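# Move the matching lettered box to the lone box's desk

## Task

One desk holds a group of five boxes and a second desk holds a single box; every box has a letter printed on top. Find the box in the group of five whose letter matches the single box's letter and set it down on the single box's desk, resting on the desk surface itself rather than on top of any other object there. All remaining boxes must stay on the desks they started on. The robot must not tip over or finish leaning, or the task fails. The result only counts if everything stays put without the robot holding it.

## Robot and tools

Robot: TidyBot++, a four-caster mobile base (0.54 m long, 0.50 m wide, 0.38 m tall) carrying one seven-joint arm with a two-finger gripper. The shoulder sits 0.12 m ahead of the base centre and 0.68 m up. Two cameras: base_camera, and wrist_camera, which looks along the hand. The arm starts folded with the hand down; folded, the hand reaches about 0.08 m past the base front and the elbow up to 1.15 m high. A downward-pointing hand can reach at most about 0.94 m above the floor, and only near the base.

Frames: base frame has its origin on the floor below the base centre, x forward, y left, z up. hand_pose is reported in this frame and marks the point between the finger pads; its z axis runs out along the fingers, its y axis is the closing direction. The odometry frame is the base frame as it was when the scene began.

Tool execute_actions: argument actions is a list holding zero or one action (empty means just report state and images). An action may contain base, joints, or both, plus optional speeds; its motions begin together. base must hold exactly one key, each a relative offset from where the base last measured itself: translate_m (metres, forward positive, -2 to 2), strafe_m (metres, left positive, -2 to 2), rotate_rad (radians, counter-clockwise from above positive, -6.3 to 6.3). speeds caps that action's top speed per key: translate_m and strafe_m 0.05 to 0.5 m/s, rotate_rad 0.1 to 1.57 rad/s (the maximum is the default). A base move needing over 8.667 s is refused. joints is a dictionary of absolute targets by name, in radians: joint_1_rad (any angle; whole arm about vertical; positive is clockwise from above, opposite to heading), joint_2_rad shoulder -2.249 to 2.249, joint_3_rad any angle, joint_4_rad elbow -2.579 to 2.579, joint_5_rad any angle, joint_6_rad wrist -2.099 to 2.099, joint_7_rad any angle (hand down: positive is counter-clockwise from above; at 1.57 fingers open toward robot left/right). gripper_pos is an absolute value 0 (open) to 1 (closed); finger gap is roughly 85 x (1 - gripper_pos) mm. Done-tolerances: ±0.039 for joints 1-4, ±0.056 for 5-7, ±0.03 for gripper. Unbounded joints take the short way; for bigger turns send steps under half a revolution. Joints or base omitted from an action may still be driving toward an earlier target. Unknown keys or out-of-range values make the whole call refused with no motion. cameras: list of base_camera, wrist_camera or all; omitted or null gives all, [] gives none. Images arrive in the order named on the pictures line. An action lasts at most 15 s.

Arm geometry with joint_1_rad 0, joint_3_rad 3.14, joint_5_rad 0 (near the start pose): the arm stays in the vertical plane of the base x axis. Segment tilt from vertical (forward positive): upper arm (0.42 m) = joint_2_rad; forearm (0.31 m) = joint_2_rad - joint_4_rad; hand (0.31 m to the hand point) = that minus joint_6_rad. Reach ahead of the shoulder is the sum of length x sin(tilt); height above it is the sum of length x cos(tilt). Closed fingertips extend about 20 mm past the hand point.

Tool wait: seconds, 0 to 10; commands nothing and returns state and images. Tool zoom_image: camera (base_camera or wrist_camera) and region [x0, y0, x1, y1] in pixels from the top-left of that camera's latest full image, no larger than 504 by 504. Tool finished_scene: scene, an integer 1 to 2; ends the scene irreversibly and reports success, then gives the next task. Replying with no tool call ends everything.

Results: base_status and joint_status tell how each motion of the last accepted action ended. done (base: wheels turned the full amount, even if slipping); off_target (stopped short, may keep pushing); contact_stop or time_out (target dropped, holds in place); not_followed with a 'joint command not followed' and 'cause:' line means a self-collision check withheld arm targets, which may be retried on later actions; the gripper still moves. on_its_own lists motion not commanded by that call. base_odometry counts wheel turns only, so slip reads as travel, and drifts a few cm and degrees over many moves; heading is -3.142 to 3.142, left positive. base_tilt is in degrees, forward and right positive. motor_effort is percent of max, bracket = peak of last action. joint_positions are readings. Gripper at 1 reading done means nothing was caught; off_target means an object stopped the fingers. ARM HIT means the arm struck the base or itself. MOTOR HOT appears from 60 °C; OVER-TEMPERATURE FAULT at 75 °C makes the arm sink, and named keys then read limit_stop_at_motor_heat (resend targets). A torque sensor at its limit freezes the arm and gripper for 10 s and skips the rest of the call (limits 104.5 N m joints 1-4, 51.3 N m joints 5-7).

Practical notes: friction leaves joints a little off target; to correct, send each joint its last command plus (wanted angle minus reading). Trust camera images over hand_pose. The arm sags under a held load; never command a held-load joint to its current reading. A blocked base pushes hard until timeout and may still report done. The robot thinks in real time while holding the last command. Avoid: dropping or slamming boxes, knocking other boxes off desks, driving while the arm is caught on something high (tipping risk), sideways force on a raised hand, pushing into desks, and long holds of a heavy load (heating). Loose objects may occasionally be nudged by outside disturbances.

Each tool is called after "Call:" as name(argument=value, ...) on one line, values as JSON.

## Session

Call:
execute_actions(actions=[])

Scene clock: 0.00 s.
base_odometry: x=+0.000 y=+0.000 heading=+0.000 (m, m, rad; odometry frame)
base_tilt: forward=-0.4 right=-0.2 (deg)
base_status: not commanded
joint_positions: joint_1_rad=+0.037 joint_2_rad=-0.354 joint_3_rad=+3.162 joint_4_rad=-2.561 joint_5_rad=-0.010 joint_6_rad=-0.895 joint_7_rad=+1.568 gripper_pos=+0.000
joint_status: not commanded
motor_effort: joint_1_rad=+0 joint_2_rad=-1 joint_3_rad=-1 joint_4_rad=+12 joint_5_rad=-1 joint_6_rad=+0 joint_7_rad=+0 (%)
hand_pose: x=+0.2384 y=-0.0022 z=+0.5787 quat_wxyz=(-0.007, +0.999, -0.032, +0.020) (m; base frame)
pictures: base_camera, wrist_camera
Images, in order (width x height): base_camera 644x364, wrist_camera 644x476.

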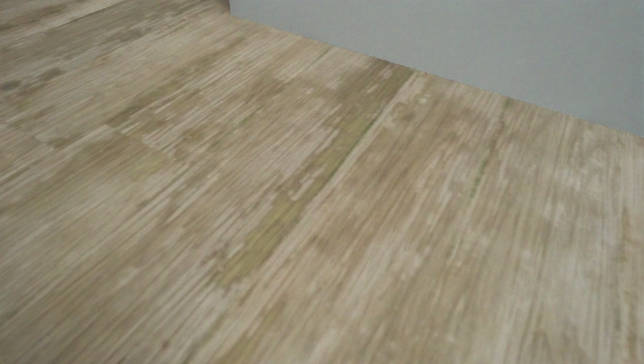

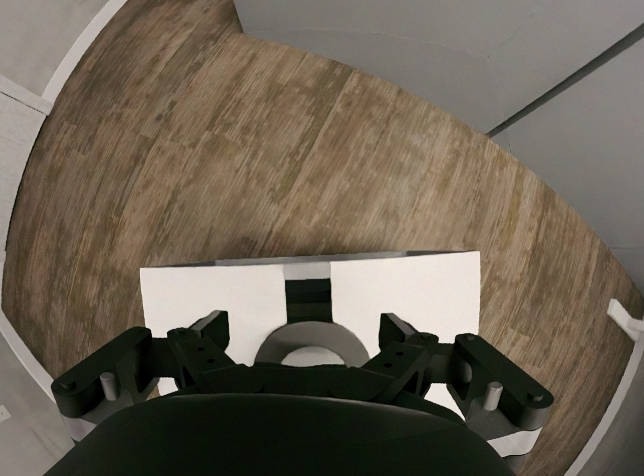

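Call:
execute_actions(actions=[{"joints":{"joint_2_rad":-0.8,"joint_4_rad":-1.8,"joint_6_rad":-1.0}}])

Scene clock: 7.53 s.
base_odometry: x=+0.000 y=+0.000 heading=+0.000 (m, m, rad; odometry frame)
base_tilt: forward=-0.4 right=-0.2 (deg)
base_status: not commanded
joint_positions: joint_1_rad=+0.037 joint_2_rad=-0.791 joint_3_rad=+3.162 joint_4_rad=-1.819 joint_5_rad=-0.010 joint_6_rad=-0.973 joint_7_rad=+1.568 gripper_pos=+0.000
joint_status: all done
motor_effort: joint_1_rad=+0(0) joint_2_rad=+7(8) joint_3_rad=+0(0) joint_4_rad=+18(19) joint_5_rad=+0(0) joint_6_rad=+7(7) joint_7_rad=+0(0) (%)
hand_pose: x=+0.3718 y=-0.0136 z=+1.0103 quat_wxyz=(+0.002, +0.841, -0.027, +0.540) (m; base frame)
pictures: base_camera, wrist_camera
Images, in order (width x height): base_camera 644x364, wrist_camera 644x476.

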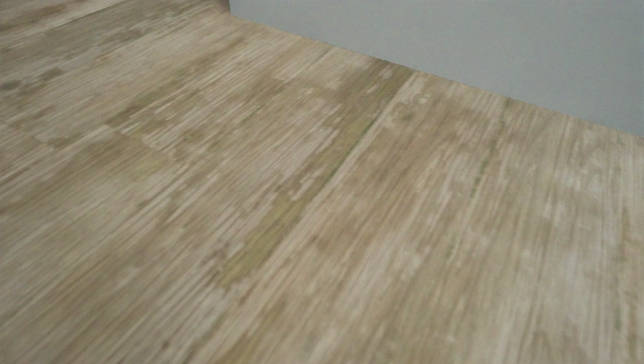

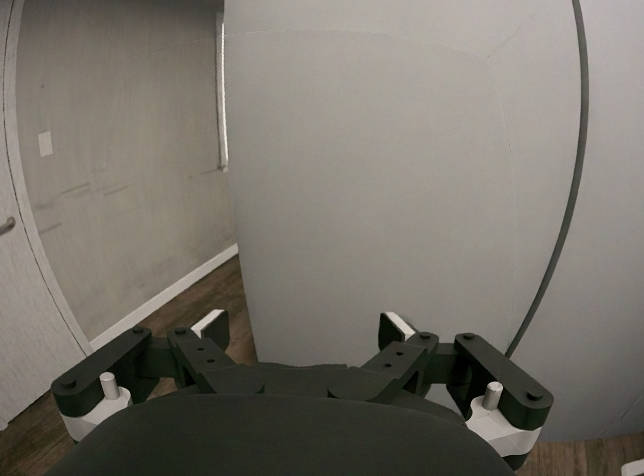

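Call:
execute_actions(actions=[{"joints":{"joint_1_rad":1.6}}], cameras=["wrist_camera"])

Call:
execute_actions(actions=[{"joints":{"joint_1_rad":3.14}}], cameras=["wrist_camera"])

Call:
execute_actions(actions=[{"joints":{"joint_1_rad":-1.6}}], cameras=["wrist_camera"])

Scene clock: 13.50 s.
base_odometry: x=+0.000 y=+0.000 heading=+0.000 (m, m, rad; odometry frame)
base_tilt: forward=-0.4 right=-0.2 (deg)
base_status: not commanded
joint_positions: joint_1_rad=+1.588 joint_2_rad=-0.791 joint_3_rad=+3.162 joint_4_rad=-1.819 joint_5_rad=-0.010 joint_6_rad=-0.973 joint_7_rad=+1.568 gripper_pos=+0.000
joint_status: all done
motor_effort: joint_1_rad=+0(1) joint_2_rad=+7(7) joint_3_rad=-1(0) joint_4_rad=+18(18) joint_5_rad=-1(1) joint_6_rad=+7(7) joint_7_rad=-1(0) (%)
hand_pose: x=+0.1103 y=-0.2530 z=+1.0103 quat_wxyz=(+0.379, +0.582, -0.608, +0.384) (m; base frame)
pictures: wrist_camera
Images, in order (width x height): wrist_camera 644x476.

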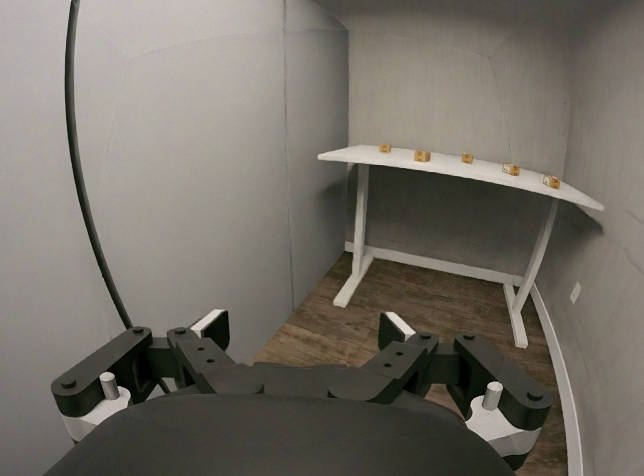

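Scene clock: 16.27 s.
base_odometry: x=+0.000 y=+0.000 heading=+0.000 (m, m, rad; odometry frame)
base_tilt: forward=-0.4 right=-0.2 (deg)
base_status: not commanded
joint_positions: joint_1_rad=+3.128 joint_2_rad=-0.791 joint_3_rad=+3.162 joint_4_rad=-1.819 joint_5_rad=-0.010 joint_6_rad=-0.973 joint_7_rad=+1.568 gripper_pos=+0.000
joint_status: all done
motor_effort: joint_1_rad=+0(1) joint_2_rad=+7(8) joint_3_rad=-1(0) joint_4_rad=+18(18) joint_5_rad=+0(0) joint_6_rad=+7(7) joint_7_rad=+0(0) (%)
hand_pose: x=-0.1341 y=+0.0009 z=+1.0103 quat_wxyz=(+0.540, -0.005, -0.842, +0.012) (m; base frame)
pictures: wrist_camera
Images, in order (width x height): wrist_camera 644x476.

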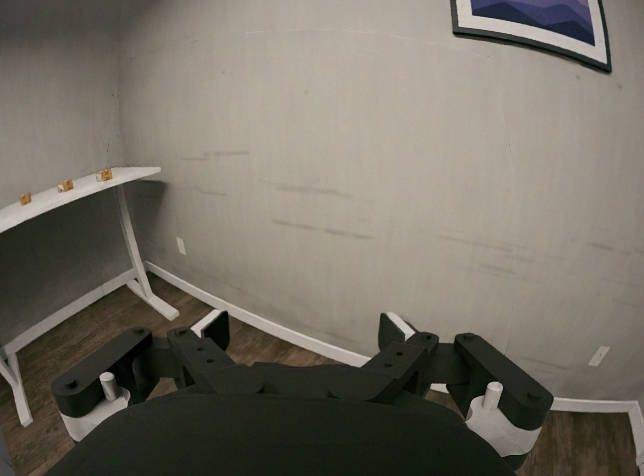

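Scene clock: 19.03 s.
base_odometry: x=+0.000 y=+0.000 heading=+0.000 (m, m, rad; odometry frame)
base_tilt: forward=-0.4 right=-0.2 (deg)
base_status: not commanded
joint_positions: joint_1_rad=+4.671 joint_2_rad=-0.791 joint_3_rad=+3.162 joint_4_rad=-1.819 joint_5_rad=-0.010 joint_6_rad=-0.973 joint_7_rad=+1.568 gripper_pos=+0.000
joint_status: all done
motor_effort: joint_1_rad=+1(0) joint_2_rad=+7(7) joint_3_rad=+0(1) joint_4_rad=+18(18) joint_5_rad=+0(1) joint_6_rad=+7(7) joint_7_rad=+0(1) (%)
hand_pose: x=+0.1129 y=+0.2531 z=+1.0103 quat_wxyz=(+0.395, -0.591, -0.600, -0.368) (m; base frame)
pictures: wrist_camera
Images, in order (width x height): wrist_camera 644x476.

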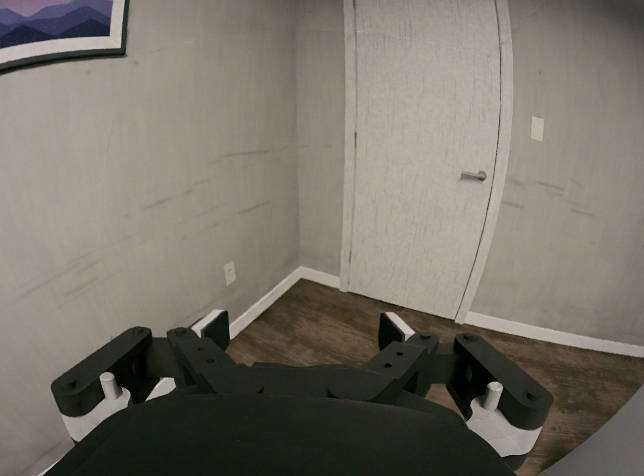

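Call:
execute_actions(actions=[{"base":{"rotate_rad":-2.0},"joints":{"joint_1_rad":0.0}}])

Scene clock: 33.40 s.
base_odometry: x=+0.000 y=+0.000 heading=-1.999 (m, m, rad; odometry frame)
base_tilt: forward=-0.4 right=-0.2 (deg)
base_status: done
joint_positions: joint_1_rad=+6.270 joint_2_rad=-0.791 joint_3_rad=+3.162 joint_4_rad=-1.819 joint_5_rad=-0.010 joint_6_rad=-0.973 joint_7_rad=+1.568 gripper_pos=+0.000
joint_status: all done
motor_effort: joint_1_rad=+0(1) joint_2_rad=+7(9) joint_3_rad=-1(0) joint_4_rad=+18(19) joint_5_rad=+0(2) joint_6_rad=+7(7) joint_7_rad=+0(1) (%)
hand_pose: x=+0.3721 y=-0.0011 z=+1.0102 quat_wxyz=(+0.011, -0.842, +0.006, -0.540) (m; base frame)
pictures: base_camera, wrist_camera
Images, in order (width x height): base_camera 644x364, wrist_camera 644x476.

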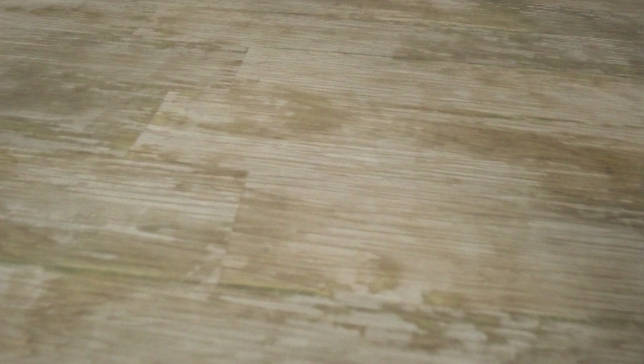

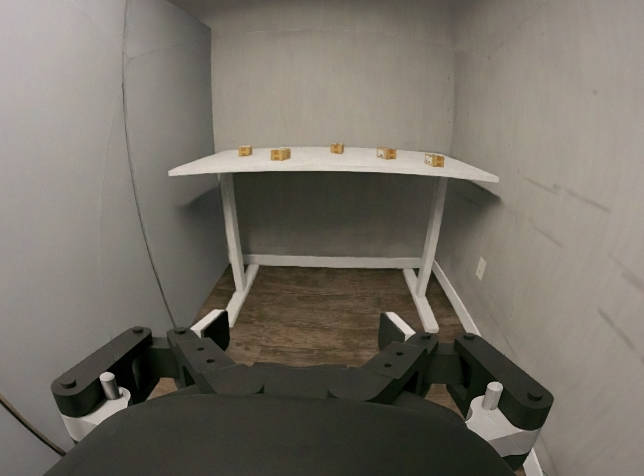

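Call:
execute_actions(actions=[{"base":{"translate_m":-0.8},"joints":{"joint_1_rad":-1.57}}])

Scene clock: 50.57 s.
base_odometry: x=+0.334 y=+0.727 heading=-2.000 (m, m, rad; odometry frame)
base_tilt: forward=-0.4 right=-0.2 (deg)
base_status: done
joint_positions: joint_1_rad=+4.726 joint_2_rad=-0.792 joint_3_rad=+3.162 joint_4_rad=-1.819 joint_5_rad=-0.010 joint_6_rad=-0.975 joint_7_rad=+1.568 gripper_pos=+0.000
joint_status: all done
motor_effort: joint_1_rad=+0(1) joint_2_rad=+7(9) joint_3_rad=+0(1) joint_4_rad=+18(20) joint_5_rad=+0(1) joint_6_rad=+7(7) joint_7_rad=+0(0) (%)
hand_pose: x=+0.1269 y=+0.2525 z=+1.0100 quat_wxyz=(+0.384, -0.607, -0.583, -0.378) (m; base frame)
pictures: base_camera, wrist_camera
Images, in order (width x height): base_camera 644x364, wrist_camera 644x476.

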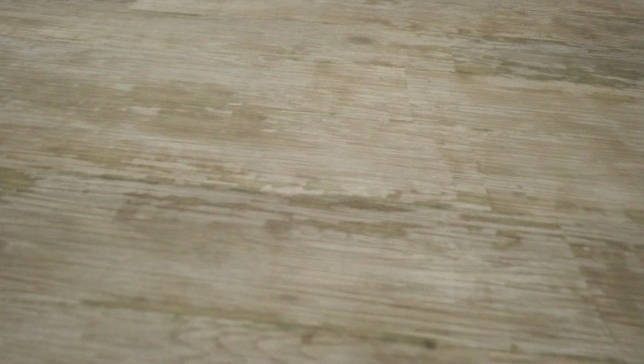

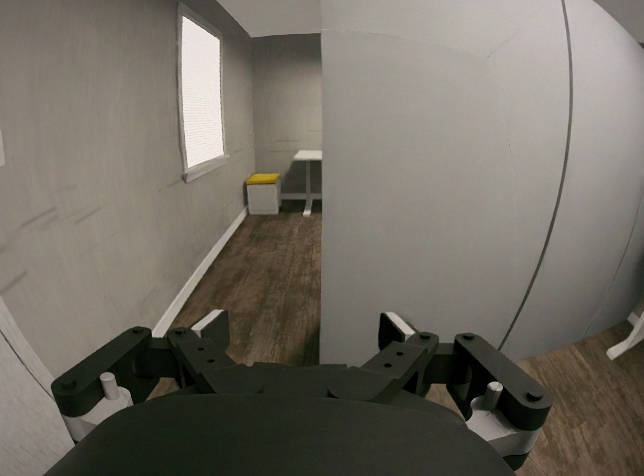

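Call:
execute_actions(actions=[{"base":{"translate_m":-0.33}}], cameras=[])

Call:
execute_actions(actions=[{"base":{"rotate_rad":1.57},"joints":{"joint_1_rad":0}}])

Scene clock: 57.80 s.
base_odometry: x=+0.471 y=+1.027 heading=-2.001 (m, m, rad; odometry frame)
base_tilt: forward=-0.4 right=-0.2 (deg)
base_status: done
joint_positions: joint_1_rad=+4.725 joint_2_rad=-0.792 joint_3_rad=+3.161 joint_4_rad=-1.819 joint_5_rad=-0.010 joint_6_rad=-0.975 joint_7_rad=+1.568 gripper_pos=+0.000
joint_status: not commanded
motor_effort: joint_1_rad=+0(1) joint_2_rad=+7(8) joint_3_rad=-1(1) joint_4_rad=+18(18) joint_5_rad=+0(2) joint_6_rad=+7(8) joint_7_rad=+0(1) (%)
hand_pose: x=+0.1265 y=+0.2525 z=+1.0099 quat_wxyz=(+0.385, -0.607, -0.584, -0.378) (m; base frame)
pictures: none
No camera images: the call's "cameras" was empty. Leave "cameras" out to get every camera's image.

Scene clock: 60.60 s.
base_odometry: x=+0.471 y=+1.027 heading=-0.432 (m, m, rad; odometry frame)
base_tilt: forward=-0.4 right=-0.2 (deg)
base_status: done
joint_positions: joint_1_rad=+6.271 joint_2_rad=-0.792 joint_3_rad=+3.161 joint_4_rad=-1.819 joint_5_rad=-0.010 joint_6_rad=-0.975 joint_7_rad=+1.568 gripper_pos=+0.000
joint_status: all done
motor_effort: joint_1_rad=+0(2) joint_2_rad=+7(9) joint_3_rad=+0(0) joint_4_rad=+18(19) joint_5_rad=+0(1) joint_6_rad=+7(7) joint_7_rad=+0(0) (%)
hand_pose: x=+0.3716 y=-0.0012 z=+1.0099 quat_wxyz=(+0.011, -0.842, +0.006, -0.539) (m; base frame)
pictures: base_camera, wrist_camera
Images, in order (width x height): base_camera 644x364, wrist_camera 644x476.

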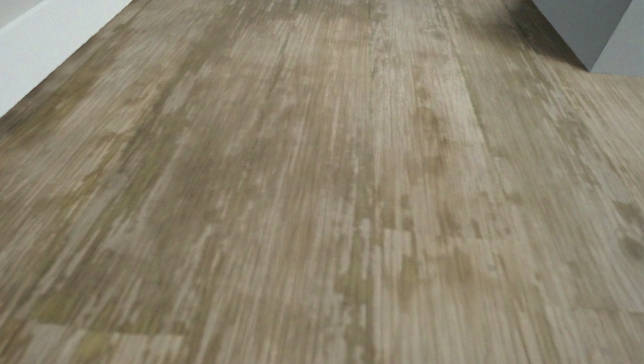

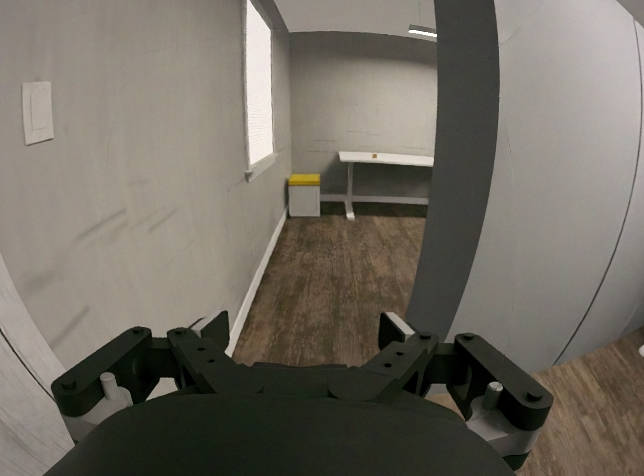

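Call:
execute_actions(actions=[{"base":{"translate_m":1.2}}])

Scene clock: 69.33 s.
base_odometry: x=+1.562 y=+0.527 heading=-0.431 (m, m, rad; odometry frame)
base_tilt: forward=-0.4 right=-0.2 (deg)
base_status: done
joint_positions: joint_1_rad=+6.271 joint_2_rad=-0.796 joint_3_rad=+3.161 joint_4_rad=-1.819 joint_5_rad=-0.010 joint_6_rad=-0.977 joint_7_rad=+1.568 gripper_pos=+0.000
joint_status: not commanded
motor_effort: joint_1_rad=+0(0) joint_2_rad=+8(11) joint_3_rad=+0(0) joint_4_rad=+18(19) joint_5_rad=-1(0) joint_6_rad=+7(7) joint_7_rad=+0(0) (%)
hand_pose: x=+0.3700 y=-0.0012 z=+1.0104 quat_wxyz=(+0.011, -0.842, +0.006, -0.540) (m; base frame)
pictures: base_camera, wrist_camera
Images, in order (width x height): base_camera 644x364, wrist_camera 644x476.

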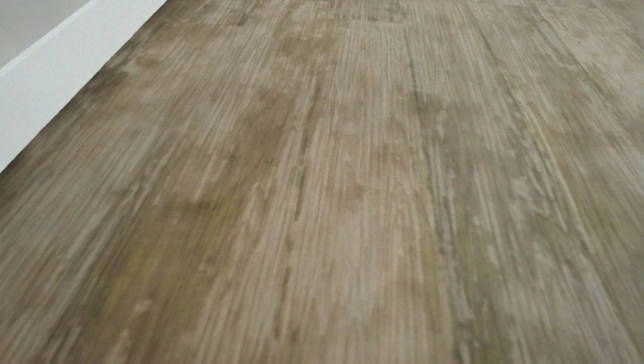

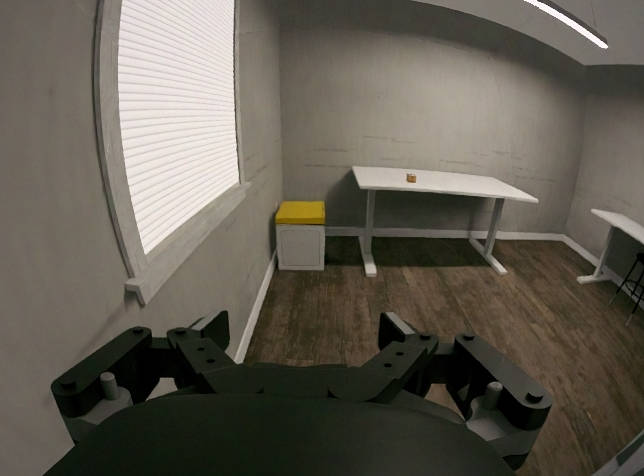

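Call:
execute_actions(actions=[{"base":{"rotate_rad":-0.08}}], cameras=[])

Call:
execute_actions(actions=[{"base":{"translate_m":1.1}}], cameras=[])

Call:
execute_actions(actions=[{"base":{"strafe_m":-0.6}}])

Scene clock: 75.03 s.
base_odometry: x=+1.562 y=+0.527 heading=-0.511 (m, m, rad; odometry frame)
base_tilt: forward=-0.4 right=-0.2 (deg)
base_status: done
joint_positions: joint_1_rad=+6.273 joint_2_rad=-0.796 joint_3_rad=+3.161 joint_4_rad=-1.819 joint_5_rad=-0.010 joint_6_rad=-0.977 joint_7_rad=+1.568 gripper_pos=+0.000
joint_status: not commanded
motor_effort: joint_1_rad=+0(1) joint_2_rad=+7(8) joint_3_rad=+0(1) joint_4_rad=+18(18) joint_5_rad=-1(1) joint_6_rad=+8(7) joint_7_rad=+0(0) (%)
hand_pose: x=+0.3700 y=-0.0016 z=+1.0104 quat_wxyz=(+0.011, -0.842, +0.007, -0.540) (m; base frame)
pictures: none
No camera images: the call's "cameras" was empty. Leave "cameras" out to get every camera's image.

Scene clock: 78.60 s.
base_odometry: x=+2.521 y=-0.013 heading=-0.512 (m, m, rad; odometry frame)
base_tilt: forward=-0.4 right=-0.2 (deg)
base_status: done
joint_positions: joint_1_rad=+6.273 joint_2_rad=-0.797 joint_3_rad=+3.161 joint_4_rad=-1.818 joint_5_rad=-0.010 joint_6_rad=-0.978 joint_7_rad=+1.568 gripper_pos=+0.000
joint_status: not commanded
motor_effort: joint_1_rad=+0(0) joint_2_rad=+8(11) joint_3_rad=-1(0) joint_4_rad=+18(19) joint_5_rad=-1(1) joint_6_rad=+7(7) joint_7_rad=+0(0) (%)
hand_pose: x=+0.3694 y=-0.0016 z=+1.0107 quat_wxyz=(+0.011, -0.841, +0.007, -0.540) (m; base frame)
pictures: none
No camera images: the call's "cameras" was empty. Leave "cameras" out to get every camera's image.

Scene clock: 81.17 s.
base_odometry: x=+2.228 y=-0.536 heading=-0.512 (m, m, rad; odometry frame)
base_tilt: forward=-0.4 right=-0.2 (deg)
base_status: done
joint_positions: joint_1_rad=+6.273 joint_2_rad=-0.797 joint_3_rad=+3.161 joint_4_rad=-1.818 joint_5_rad=-0.010 joint_6_rad=-0.978 joint_7_rad=+1.568 gripper_pos=+0.000
joint_status: not commanded
motor_effort: joint_1_rad=+0(1) joint_2_rad=+7(9) joint_3_rad=-1(2) joint_4_rad=+18(18) joint_5_rad=+0(2) joint_6_rad=+8(7) joint_7_rad=-1(0) (%)
hand_pose: x=+0.3693 y=-0.0017 z=+1.0107 quat_wxyz=(+0.011, -0.841, +0.007, -0.540) (m; base frame)
pictures: base_camera, wrist_camera
Images, in order (width x height): base_camera 644x364, wrist_camera 644x476.

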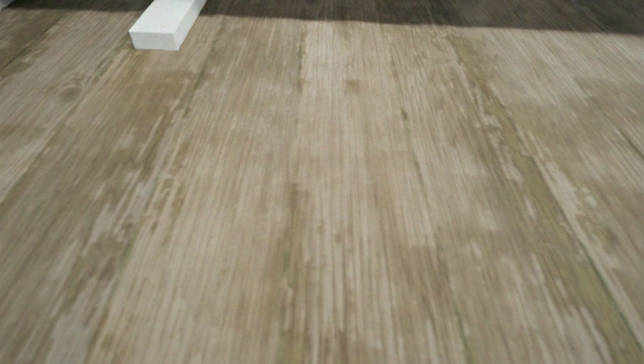

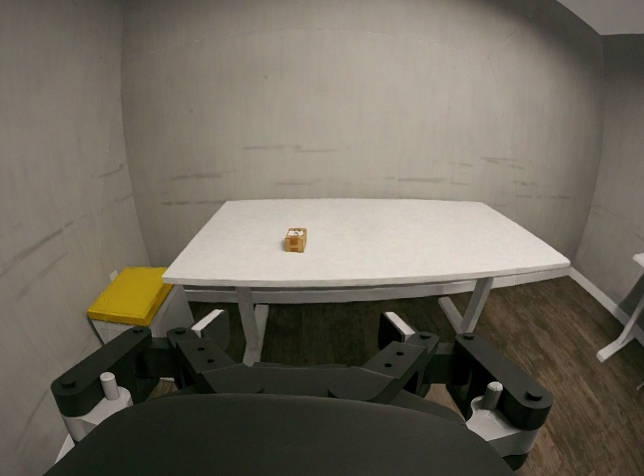

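Call:
zoom_image(camera="wrist_camera", region=[260, 210, 330, 265])

Region (260, 210, 330, 265) of wrist_camera's 644x476 image, scaled by 7.200; it fills the top 396 rows of this view, and the rest is white.

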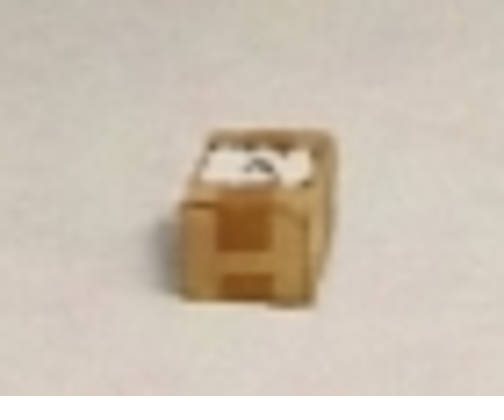

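Call:
execute_actions(actions=[{"base":{"translate_m":0.3},"joints":{"joint_2_rad":0.1,"joint_4_rad":-0.7,"joint_6_rad":-1.7}}])

Scene clock: 88.63 s.
base_odometry: x=+2.489 y=-0.683 heading=-0.512 (m, m, rad; odometry frame)
base_tilt: forward=-0.4 right=-0.2 (deg)
base_status: done
joint_positions: joint_1_rad=+6.273 joint_2_rad=+0.086 joint_3_rad=+3.161 joint_4_rad=-0.724 joint_5_rad=-0.010 joint_6_rad=-1.673 joint_7_rad=+1.568 gripper_pos=+0.000
joint_status: all done
motor_effort: joint_1_rad=+0(0) joint_2_rad=-20(21) joint_3_rad=-1(0) joint_4_rad=+14(20) joint_5_rad=-1(0) joint_6_rad=+5(8) joint_7_rad=+0(0) (%)
hand_pose: x=+0.5736 y=+0.0008 z=+1.0715 quat_wxyz=(+0.003, -0.946, +0.004, -0.323) (m; base frame)
pictures: base_camera, wrist_camera
Images, in order (width x height): base_camera 644x364, wrist_camera 644x476.

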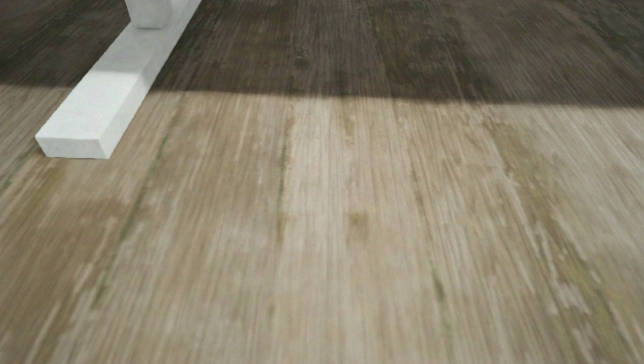

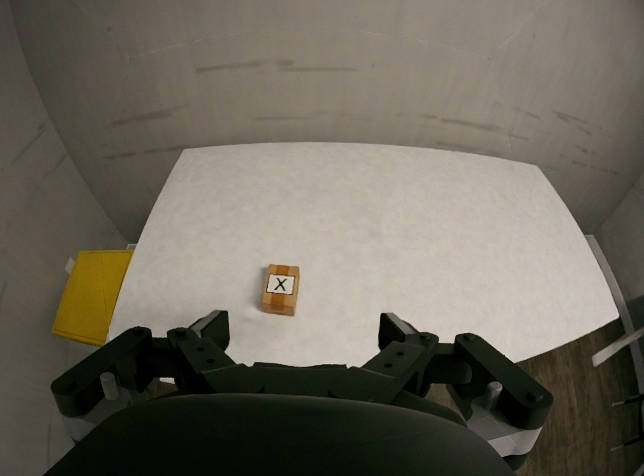

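Call:
zoom_image(camera="wrist_camera", region=[240, 250, 320, 330])

Region (240, 250, 320, 330) of wrist_camera's 644x476 image, scaled by 6.300.

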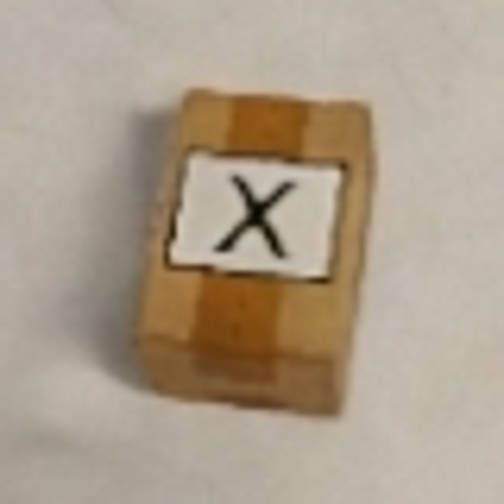

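Call:
execute_actions(actions=[{"base":{"translate_m":-0.4},"joints":{"joint_2_rad":-0.8,"joint_4_rad":-1.8,"joint_6_rad":-1.0}}], cameras=[])

Call:
execute_actions(actions=[{"base":{"strafe_m":0.52},"joints":{"joint_1_rad":3.1}}])

Scene clock: 99.87 s.
base_odometry: x=+2.140 y=-0.487 heading=-0.512 (m, m, rad; odometry frame)
base_tilt: forward=-0.4 right=-0.2 (deg)
base_status: done
joint_positions: joint_1_rad=+6.274 joint_2_rad=-0.788 joint_3_rad=+3.161 joint_4_rad=-1.778 joint_5_rad=-0.010 joint_6_rad=-1.027 joint_7_rad=+1.568 gripper_pos=+0.000
joint_status: all done
motor_effort: joint_1_rad=+0(2) joint_2_rad=+7(24) joint_3_rad=-1(2) joint_4_rad=+18(19) joint_5_rad=-1(1) joint_6_rad=+7(7) joint_7_rad=-1(1) (%)
hand_pose: x=+0.3645 y=-0.0020 z=+1.0167 quat_wxyz=(+0.010, -0.846, +0.007, -0.533) (m; base frame)
pictures: none
No camera images: the call's "cameras" was empty. Leave "cameras" out to get every camera's image.

Scene clock: 103.77 s.
base_odometry: x=+2.395 y=-0.034 heading=-0.511 (m, m, rad; odometry frame)
base_tilt: forward=-0.4 right=-0.2 (deg)
base_status: done
joint_positions: joint_1_rad=+9.371 joint_2_rad=-0.795 joint_3_rad=+3.161 joint_4_rad=-1.778 joint_5_rad=-0.010 joint_6_rad=-1.025 joint_7_rad=+1.568 gripper_pos=+0.000
joint_status: all done
motor_effort: joint_1_rad=+0(1) joint_2_rad=+8(10) joint_3_rad=+0(1) joint_4_rad=+18(19) joint_5_rad=+0(2) joint_6_rad=+7(7) joint_7_rad=+0(0) (%)
hand_pose: x=-0.1244 y=-0.0090 z=+1.0190 quat_wxyz=(-0.536, -0.012, +0.844, -0.022) (m; base frame)
pictures: base_camera, wrist_camera
Images, in order (width x height): base_camera 644x364, wrist_camera 644x476.

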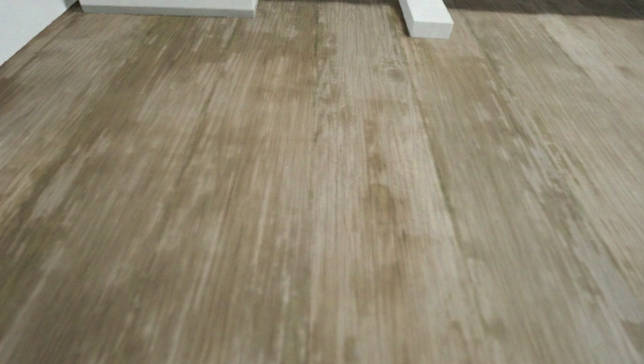

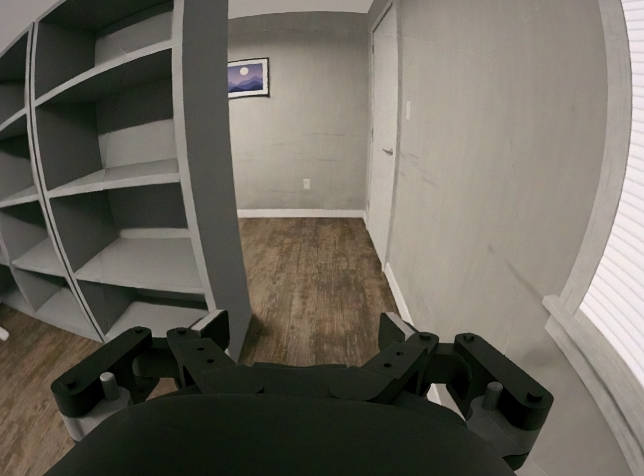

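Call:
execute_actions(actions=[{"base":{"translate_m":-1.2}}])

Scene clock: 110.53 s.
base_odometry: x=+1.348 y=+0.554 heading=-0.511 (m, m, rad; odometry frame)
base_tilt: forward=-0.4 right=-0.2 (deg)
base_status: done
joint_positions: joint_1_rad=+9.371 joint_2_rad=-0.797 joint_3_rad=+3.161 joint_4_rad=-1.780 joint_5_rad=-0.010 joint_6_rad=-1.023 joint_7_rad=+1.568 gripper_pos=+0.000
joint_status: not commanded
motor_effort: joint_1_rad=+0(0) joint_2_rad=+8(12) joint_3_rad=+0(0) joint_4_rad=+18(18) joint_5_rad=+0(1) joint_6_rad=+7(7) joint_7_rad=+0(0) (%)
hand_pose: x=-0.1240 y=-0.0089 z=+1.0194 quat_wxyz=(-0.538, -0.012, +0.843, -0.022) (m; base frame)
pictures: base_camera, wrist_camera
Images, in order (width x height): base_camera 644x364, wrist_camera 644x476.

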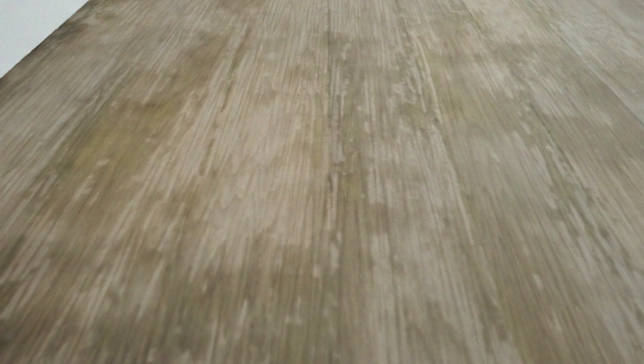

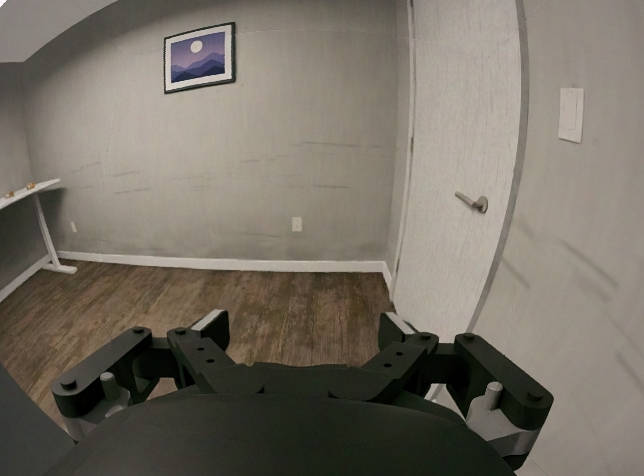

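Call:
execute_actions(actions=[{"base":{"translate_m":-1.0}}], cameras=[])

Call:
execute_actions(actions=[{"base":{"rotate_rad":-1.57},"joints":{"joint_1_rad":0.0}}])

Scene clock: 118.17 s.
base_odometry: x=+0.476 y=+1.044 heading=-0.511 (m, m, rad; odometry frame)
base_tilt: forward=-0.4 right=-0.2 (deg)
base_status: done
joint_positions: joint_1_rad=+9.371 joint_2_rad=-0.798 joint_3_rad=+3.161 joint_4_rad=-1.780 joint_5_rad=-0.010 joint_6_rad=-1.022 joint_7_rad=+1.568 gripper_pos=+0.000
joint_status: not commanded
motor_effort: joint_1_rad=+0(0) joint_2_rad=+8(11) joint_3_rad=-1(1) joint_4_rad=+17(18) joint_5_rad=+0(1) joint_6_rad=+7(7) joint_7_rad=-1(0) (%)
hand_pose: x=-0.1237 y=-0.0089 z=+1.0196 quat_wxyz=(-0.538, -0.012, +0.842, -0.023) (m; base frame)
pictures: none
No camera images: the call's "cameras" was empty. Leave "cameras" out to get every camera's image.

Scene clock: 122.07 s.
base_odometry: x=+0.476 y=+1.044 heading=-2.081 (m, m, rad; odometry frame)
base_tilt: forward=-0.4 right=-0.2 (deg)
base_status: done
joint_positions: joint_1_rad=+6.295 joint_2_rad=-0.798 joint_3_rad=+3.161 joint_4_rad=-1.780 joint_5_rad=-0.010 joint_6_rad=-1.022 joint_7_rad=+1.568 gripper_pos=+0.000
joint_status: all done
motor_effort: joint_1_rad=+0(1) joint_2_rad=+8(9) joint_3_rad=-1(2) joint_4_rad=+18(18) joint_5_rad=-1(1) joint_6_rad=+8(7) joint_7_rad=+0(0) (%)
hand_pose: x=+0.3618 y=-0.0072 z=+1.0196 quat_wxyz=(+0.005, -0.842, +0.016, -0.539) (m; base frame)
pictures: base_camera, wrist_camera
Images, in order (width x height): base_camera 644x364, wrist_camera 644x476.

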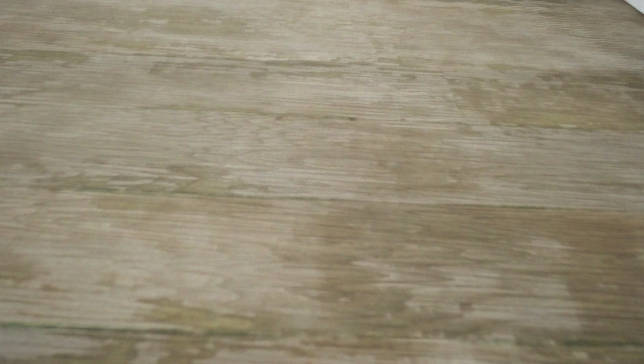

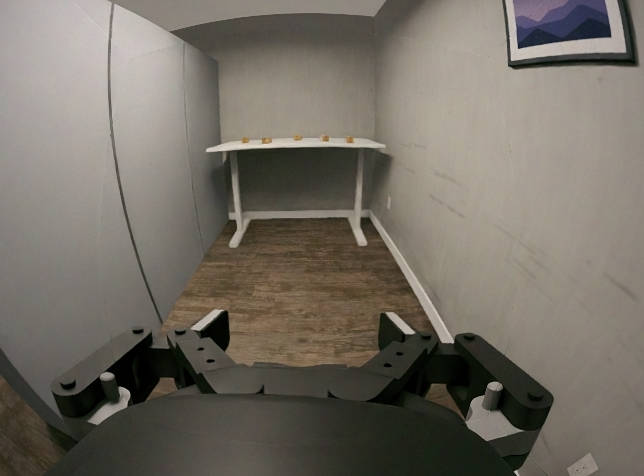

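Call:
execute_actions(actions=[{"base":{"strafe_m":0.17}}], cameras=[])

Call:
execute_actions(actions=[{"base":{"translate_m":1.3}}])

Scene clock: 129.23 s.
base_odometry: x=+0.625 y=+0.961 heading=-2.082 (m, m, rad; odometry frame)
base_tilt: forward=-0.4 right=-0.2 (deg)
base_status: done
joint_positions: joint_1_rad=+6.294 joint_2_rad=-0.798 joint_3_rad=+3.161 joint_4_rad=-1.780 joint_5_rad=-0.010 joint_6_rad=-1.022 joint_7_rad=+1.568 gripper_pos=+0.000
joint_status: not commanded
motor_effort: joint_1_rad=+0(1) joint_2_rad=+8(9) joint_3_rad=-1(2) joint_4_rad=+18(18) joint_5_rad=-1(1) joint_6_rad=+7(7) joint_7_rad=+0(0) (%)
hand_pose: x=+0.3618 y=-0.0068 z=+1.0196 quat_wxyz=(+0.005, -0.842, +0.016, -0.539) (m; base frame)
pictures: none
No camera images: the call's "cameras" was empty. Leave "cameras" out to get every camera's image.

Scene clock: 133.20 s.
base_odometry: x=-0.010 y=-0.174 heading=-2.081 (m, m, rad; odometry frame)
base_tilt: forward=-0.4 right=-0.2 (deg)
base_status: done
joint_positions: joint_1_rad=+6.294 joint_2_rad=-0.798 joint_3_rad=+3.161 joint_4_rad=-1.781 joint_5_rad=-0.010 joint_6_rad=-1.021 joint_7_rad=+1.568 gripper_pos=+0.000
joint_status: not commanded
motor_effort: joint_1_rad=+1(0) joint_2_rad=+8(12) joint_3_rad=+0(0) joint_4_rad=+18(18) joint_5_rad=+0(1) joint_6_rad=+7(7) joint_7_rad=+0(1) (%)
hand_pose: x=+0.3618 y=-0.0068 z=+1.0194 quat_wxyz=(+0.005, -0.842, +0.015, -0.539) (m; base frame)
pictures: base_camera, wrist_camera
Images, in order (width x height): base_camera 644x364, wrist_camera 644x476.

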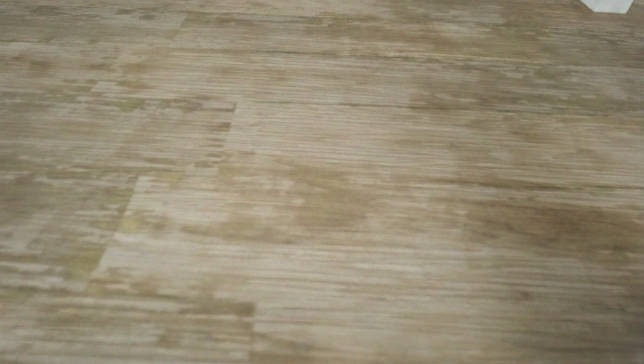

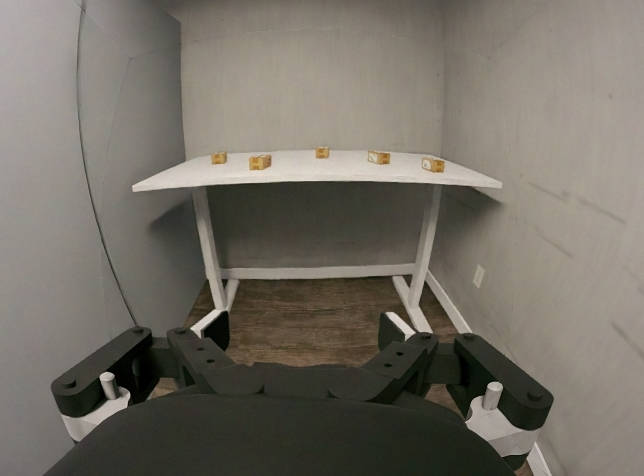

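Call:
execute_actions(actions=[{"base":{"translate_m":0.35},"joints":{"joint_2_rad":0.0,"joint_4_rad":-0.5,"joint_6_rad":-1.7}}])

Scene clock: 139.63 s.
base_odometry: x=-0.181 y=-0.479 heading=-2.081 (m, m, rad; odometry frame)
base_tilt: forward=-0.4 right=-0.2 (deg)
base_status: done
joint_positions: joint_1_rad=+6.294 joint_2_rad=-0.017 joint_3_rad=+3.161 joint_4_rad=-0.523 joint_5_rad=-0.010 joint_6_rad=-1.673 joint_7_rad=+1.568 gripper_pos=+0.000
joint_status: all done
motor_effort: joint_1_rad=+0(0) joint_2_rad=-12(13) joint_3_rad=-1(1) joint_4_rad=+12(17) joint_5_rad=+0(1) joint_6_rad=+6(8) joint_7_rad=-1(0) (%)
hand_pose: x=+0.5198 y=-0.0081 z=+1.1995 quat_wxyz=(-0.002, -0.886, +0.012, -0.463) (m; base frame)
pictures: base_camera, wrist_camera
Images, in order (width x height): base_camera 644x364, wrist_camera 644x476.

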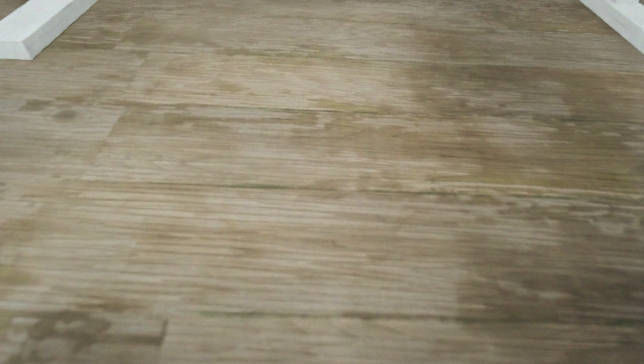

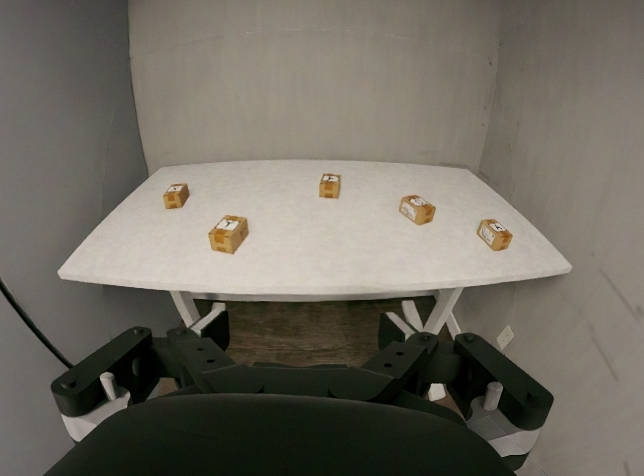

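Call:
zoom_image(camera="wrist_camera", region=[150, 160, 350, 260])

Call:
zoom_image(camera="wrist_camera", region=[380, 170, 540, 260])

Region (150, 160, 350, 260) of wrist_camera's 644x476 image, scaled by 2.520.

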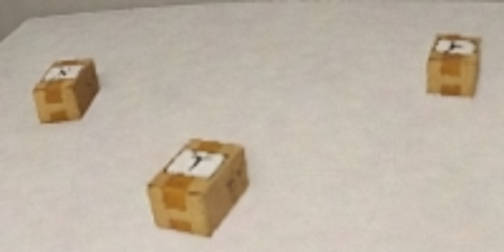

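Region (380, 170, 540, 260) of wrist_camera's 644x476 image, scaled by 3.150; it fills the top 284 rows of this view, and the rest is white.

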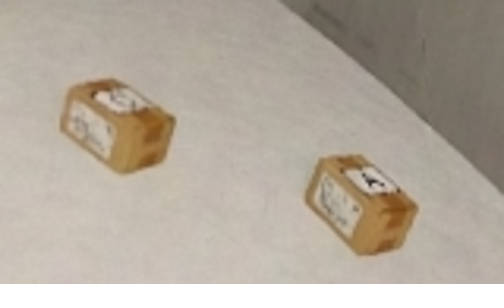

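Call:
execute_actions(actions=[{"base":{"translate_m":0.35},"joints":{"joint_2_rad":0.15,"joint_4_rad":-0.45,"joint_6_rad":-1.8}}])

Scene clock: 148.47 s.
base_odometry: x=-0.352 y=-0.785 heading=-2.081 (m, m, rad; odometry frame)
base_tilt: forward=-0.4 right=-0.2 (deg)
base_status: done
joint_positions: joint_1_rad=+6.294 joint_2_rad=+0.154 joint_3_rad=+3.161 joint_4_rad=-0.472 joint_5_rad=-0.010 joint_6_rad=-1.776 joint_7_rad=+1.568 gripper_pos=+0.000
joint_status: all done
motor_effort: joint_1_rad=+0(0) joint_2_rad=-20(24) joint_3_rad=-1(0) joint_4_rad=+13(13) joint_5_rad=-1(1) joint_6_rad=+5(7) joint_7_rad=+0(1) (%)
hand_pose: x=+0.5779 y=-0.0084 z=+1.1221 quat_wxyz=(-0.002, -0.932, +0.013, -0.361) (m; base frame)
pictures: base_camera, wrist_camera
Images, in order (width x height): base_camera 644x364, wrist_camera 644x476.

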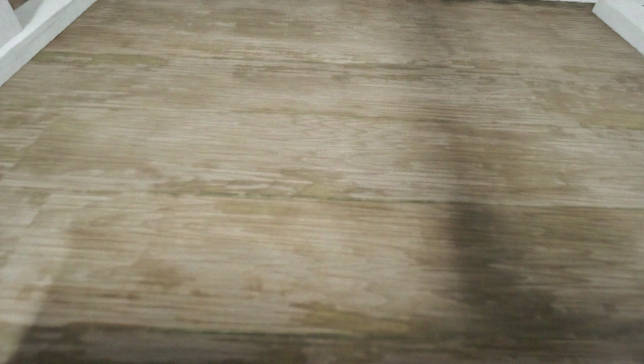

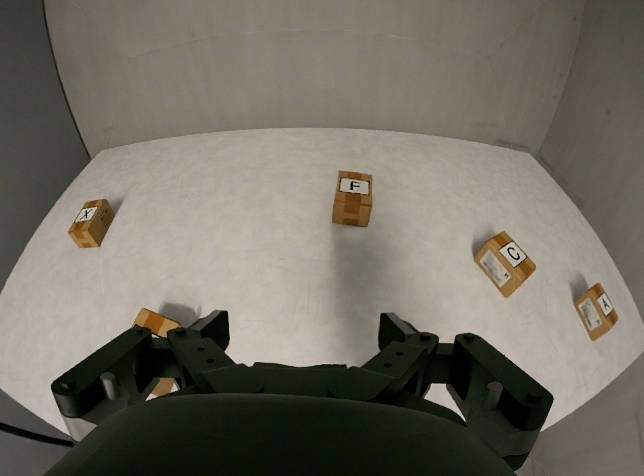

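Call:
zoom_image(camera="wrist_camera", region=[50, 170, 150, 270])

Region (50, 170, 150, 270) of wrist_camera's 644x476 image, scaled by 5.040.

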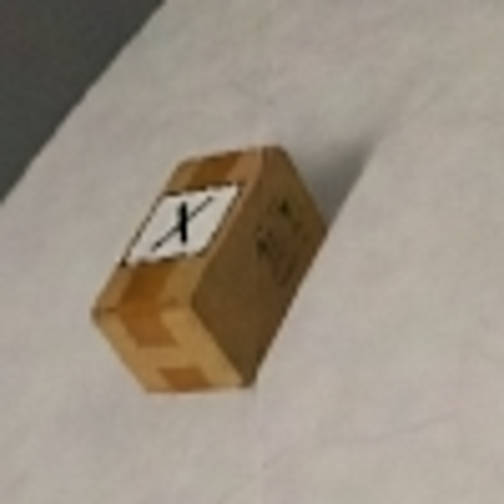

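Call:
execute_actions(actions=[{"base":{"strafe_m":0.38},"speeds":{"strafe_m":0.3}}])

Scene clock: 175.53 s.
base_odometry: x=-0.020 y=-0.971 heading=-2.081 (m, m, rad; odometry frame)
base_tilt: forward=-0.4 right=-0.2 (deg)
base_status: done
joint_positions: joint_1_rad=+6.290 joint_2_rad=+0.154 joint_3_rad=+3.161 joint_4_rad=-0.472 joint_5_rad=-0.010 joint_6_rad=-1.776 joint_7_rad=+1.568 gripper_pos=+0.000
joint_status: not commanded
motor_effort: joint_1_rad=+1(2) joint_2_rad=-20(21) joint_3_rad=-1(2) joint_4_rad=+12(13) joint_5_rad=+0(1) joint_6_rad=+5(5) joint_7_rad=-1(0) (%)
hand_pose: x=+0.5780 y=-0.0061 z=+1.1221 quat_wxyz=(-0.001, -0.932, +0.010, -0.361) (m; base frame)
pictures: base_camera, wrist_camera
Images, in order (width x height): base_camera 644x364, wrist_camera 644x476.

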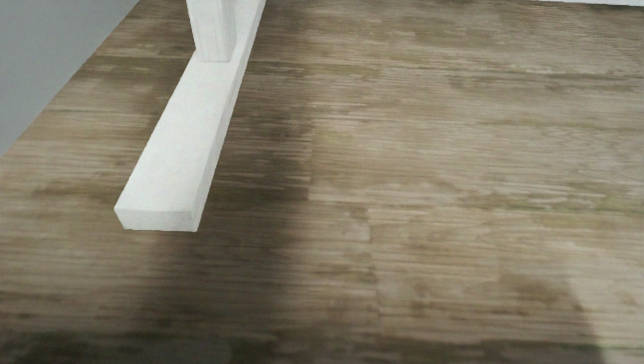

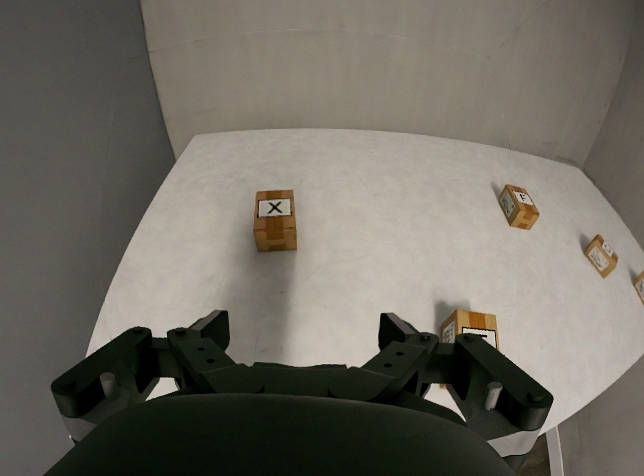

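Call:
execute_actions(actions=[{"joints":{"joint_1_rad":-0.105,"joint_2_rad":0.137,"joint_4_rad":-1.085,"joint_6_rad":-0.978,"gripper_pos":0}}])

Scene clock: 187.90 s.
base_odometry: x=-0.020 y=-0.971 heading=-2.081 (m, m, rad; odometry frame)
base_tilt: forward=-0.4 right=-0.2 (deg)
base_status: not commanded
joint_positions: joint_1_rad=+6.193 joint_2_rad=+0.152 joint_3_rad=+3.161 joint_4_rad=-1.064 joint_5_rad=-0.010 joint_6_rad=-1.003 joint_7_rad=+1.568 gripper_pos=+0.000
joint_status: all done
motor_effort: joint_1_rad=+0(0) joint_2_rad=-27(28) joint_3_rad=-1(1) joint_4_rad=+19(19) joint_5_rad=+0(1) joint_6_rad=+6(7) joint_7_rad=-1(1) (%)
hand_pose: x=+0.7238 y=+0.0480 z=+1.0191 quat_wxyz=(+0.020, -0.895, -0.030, -0.445) (m; base frame)
pictures: base_camera, wrist_camera
Images, in order (width x height): base_camera 644x364, wrist_camera 644x476.

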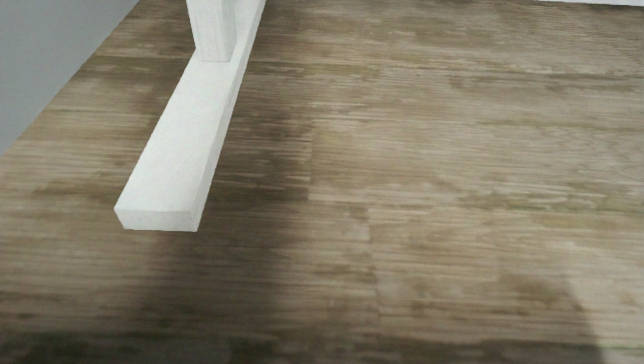

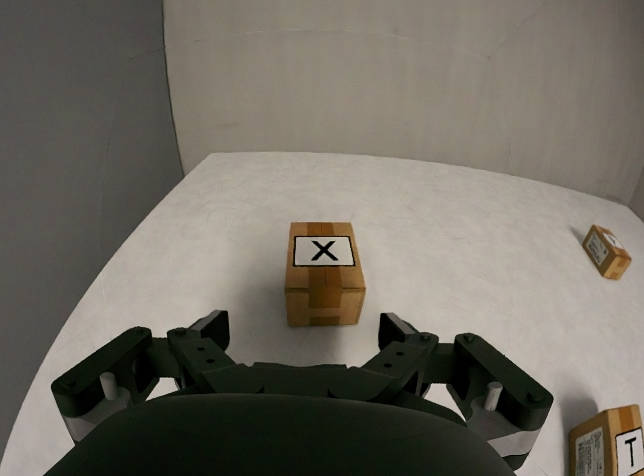

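Call:
execute_actions(actions=[{"base":{"strafe_m":-0.013},"joints":{"joint_2_rad":0.30,"joint_4_rad":-0.93,"joint_6_rad":-0.97}}], cameras=["wrist_camera"])

Scene clock: 200.13 s.
base_odometry: x=-0.032 y=-0.965 heading=-2.081 (m, m, rad; odometry frame)
base_tilt: forward=-0.4 right=-0.2 (deg)
base_status: done
joint_positions: joint_1_rad=+6.185 joint_2_rad=+0.300 joint_3_rad=+3.161 joint_4_rad=-0.952 joint_5_rad=-0.010 joint_6_rad=-0.995 joint_7_rad=+1.568 gripper_pos=+0.000
joint_status: all done
motor_effort: joint_1_rad=+0(3) joint_2_rad=-32(35) joint_3_rad=-1(3) joint_4_rad=+19(20) joint_5_rad=+0(1) joint_6_rad=+6(6) joint_7_rad=+0(0) (%)
hand_pose: x=+0.7825 y=+0.0583 z=+0.9875 quat_wxyz=(+0.020, -0.901, -0.035, -0.432) (m; base frame)
pictures: wrist_camera
Images, in order (width x height): wrist_camera 644x476.

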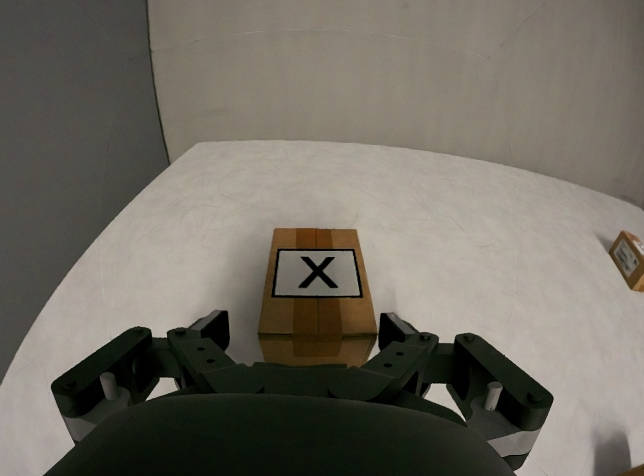

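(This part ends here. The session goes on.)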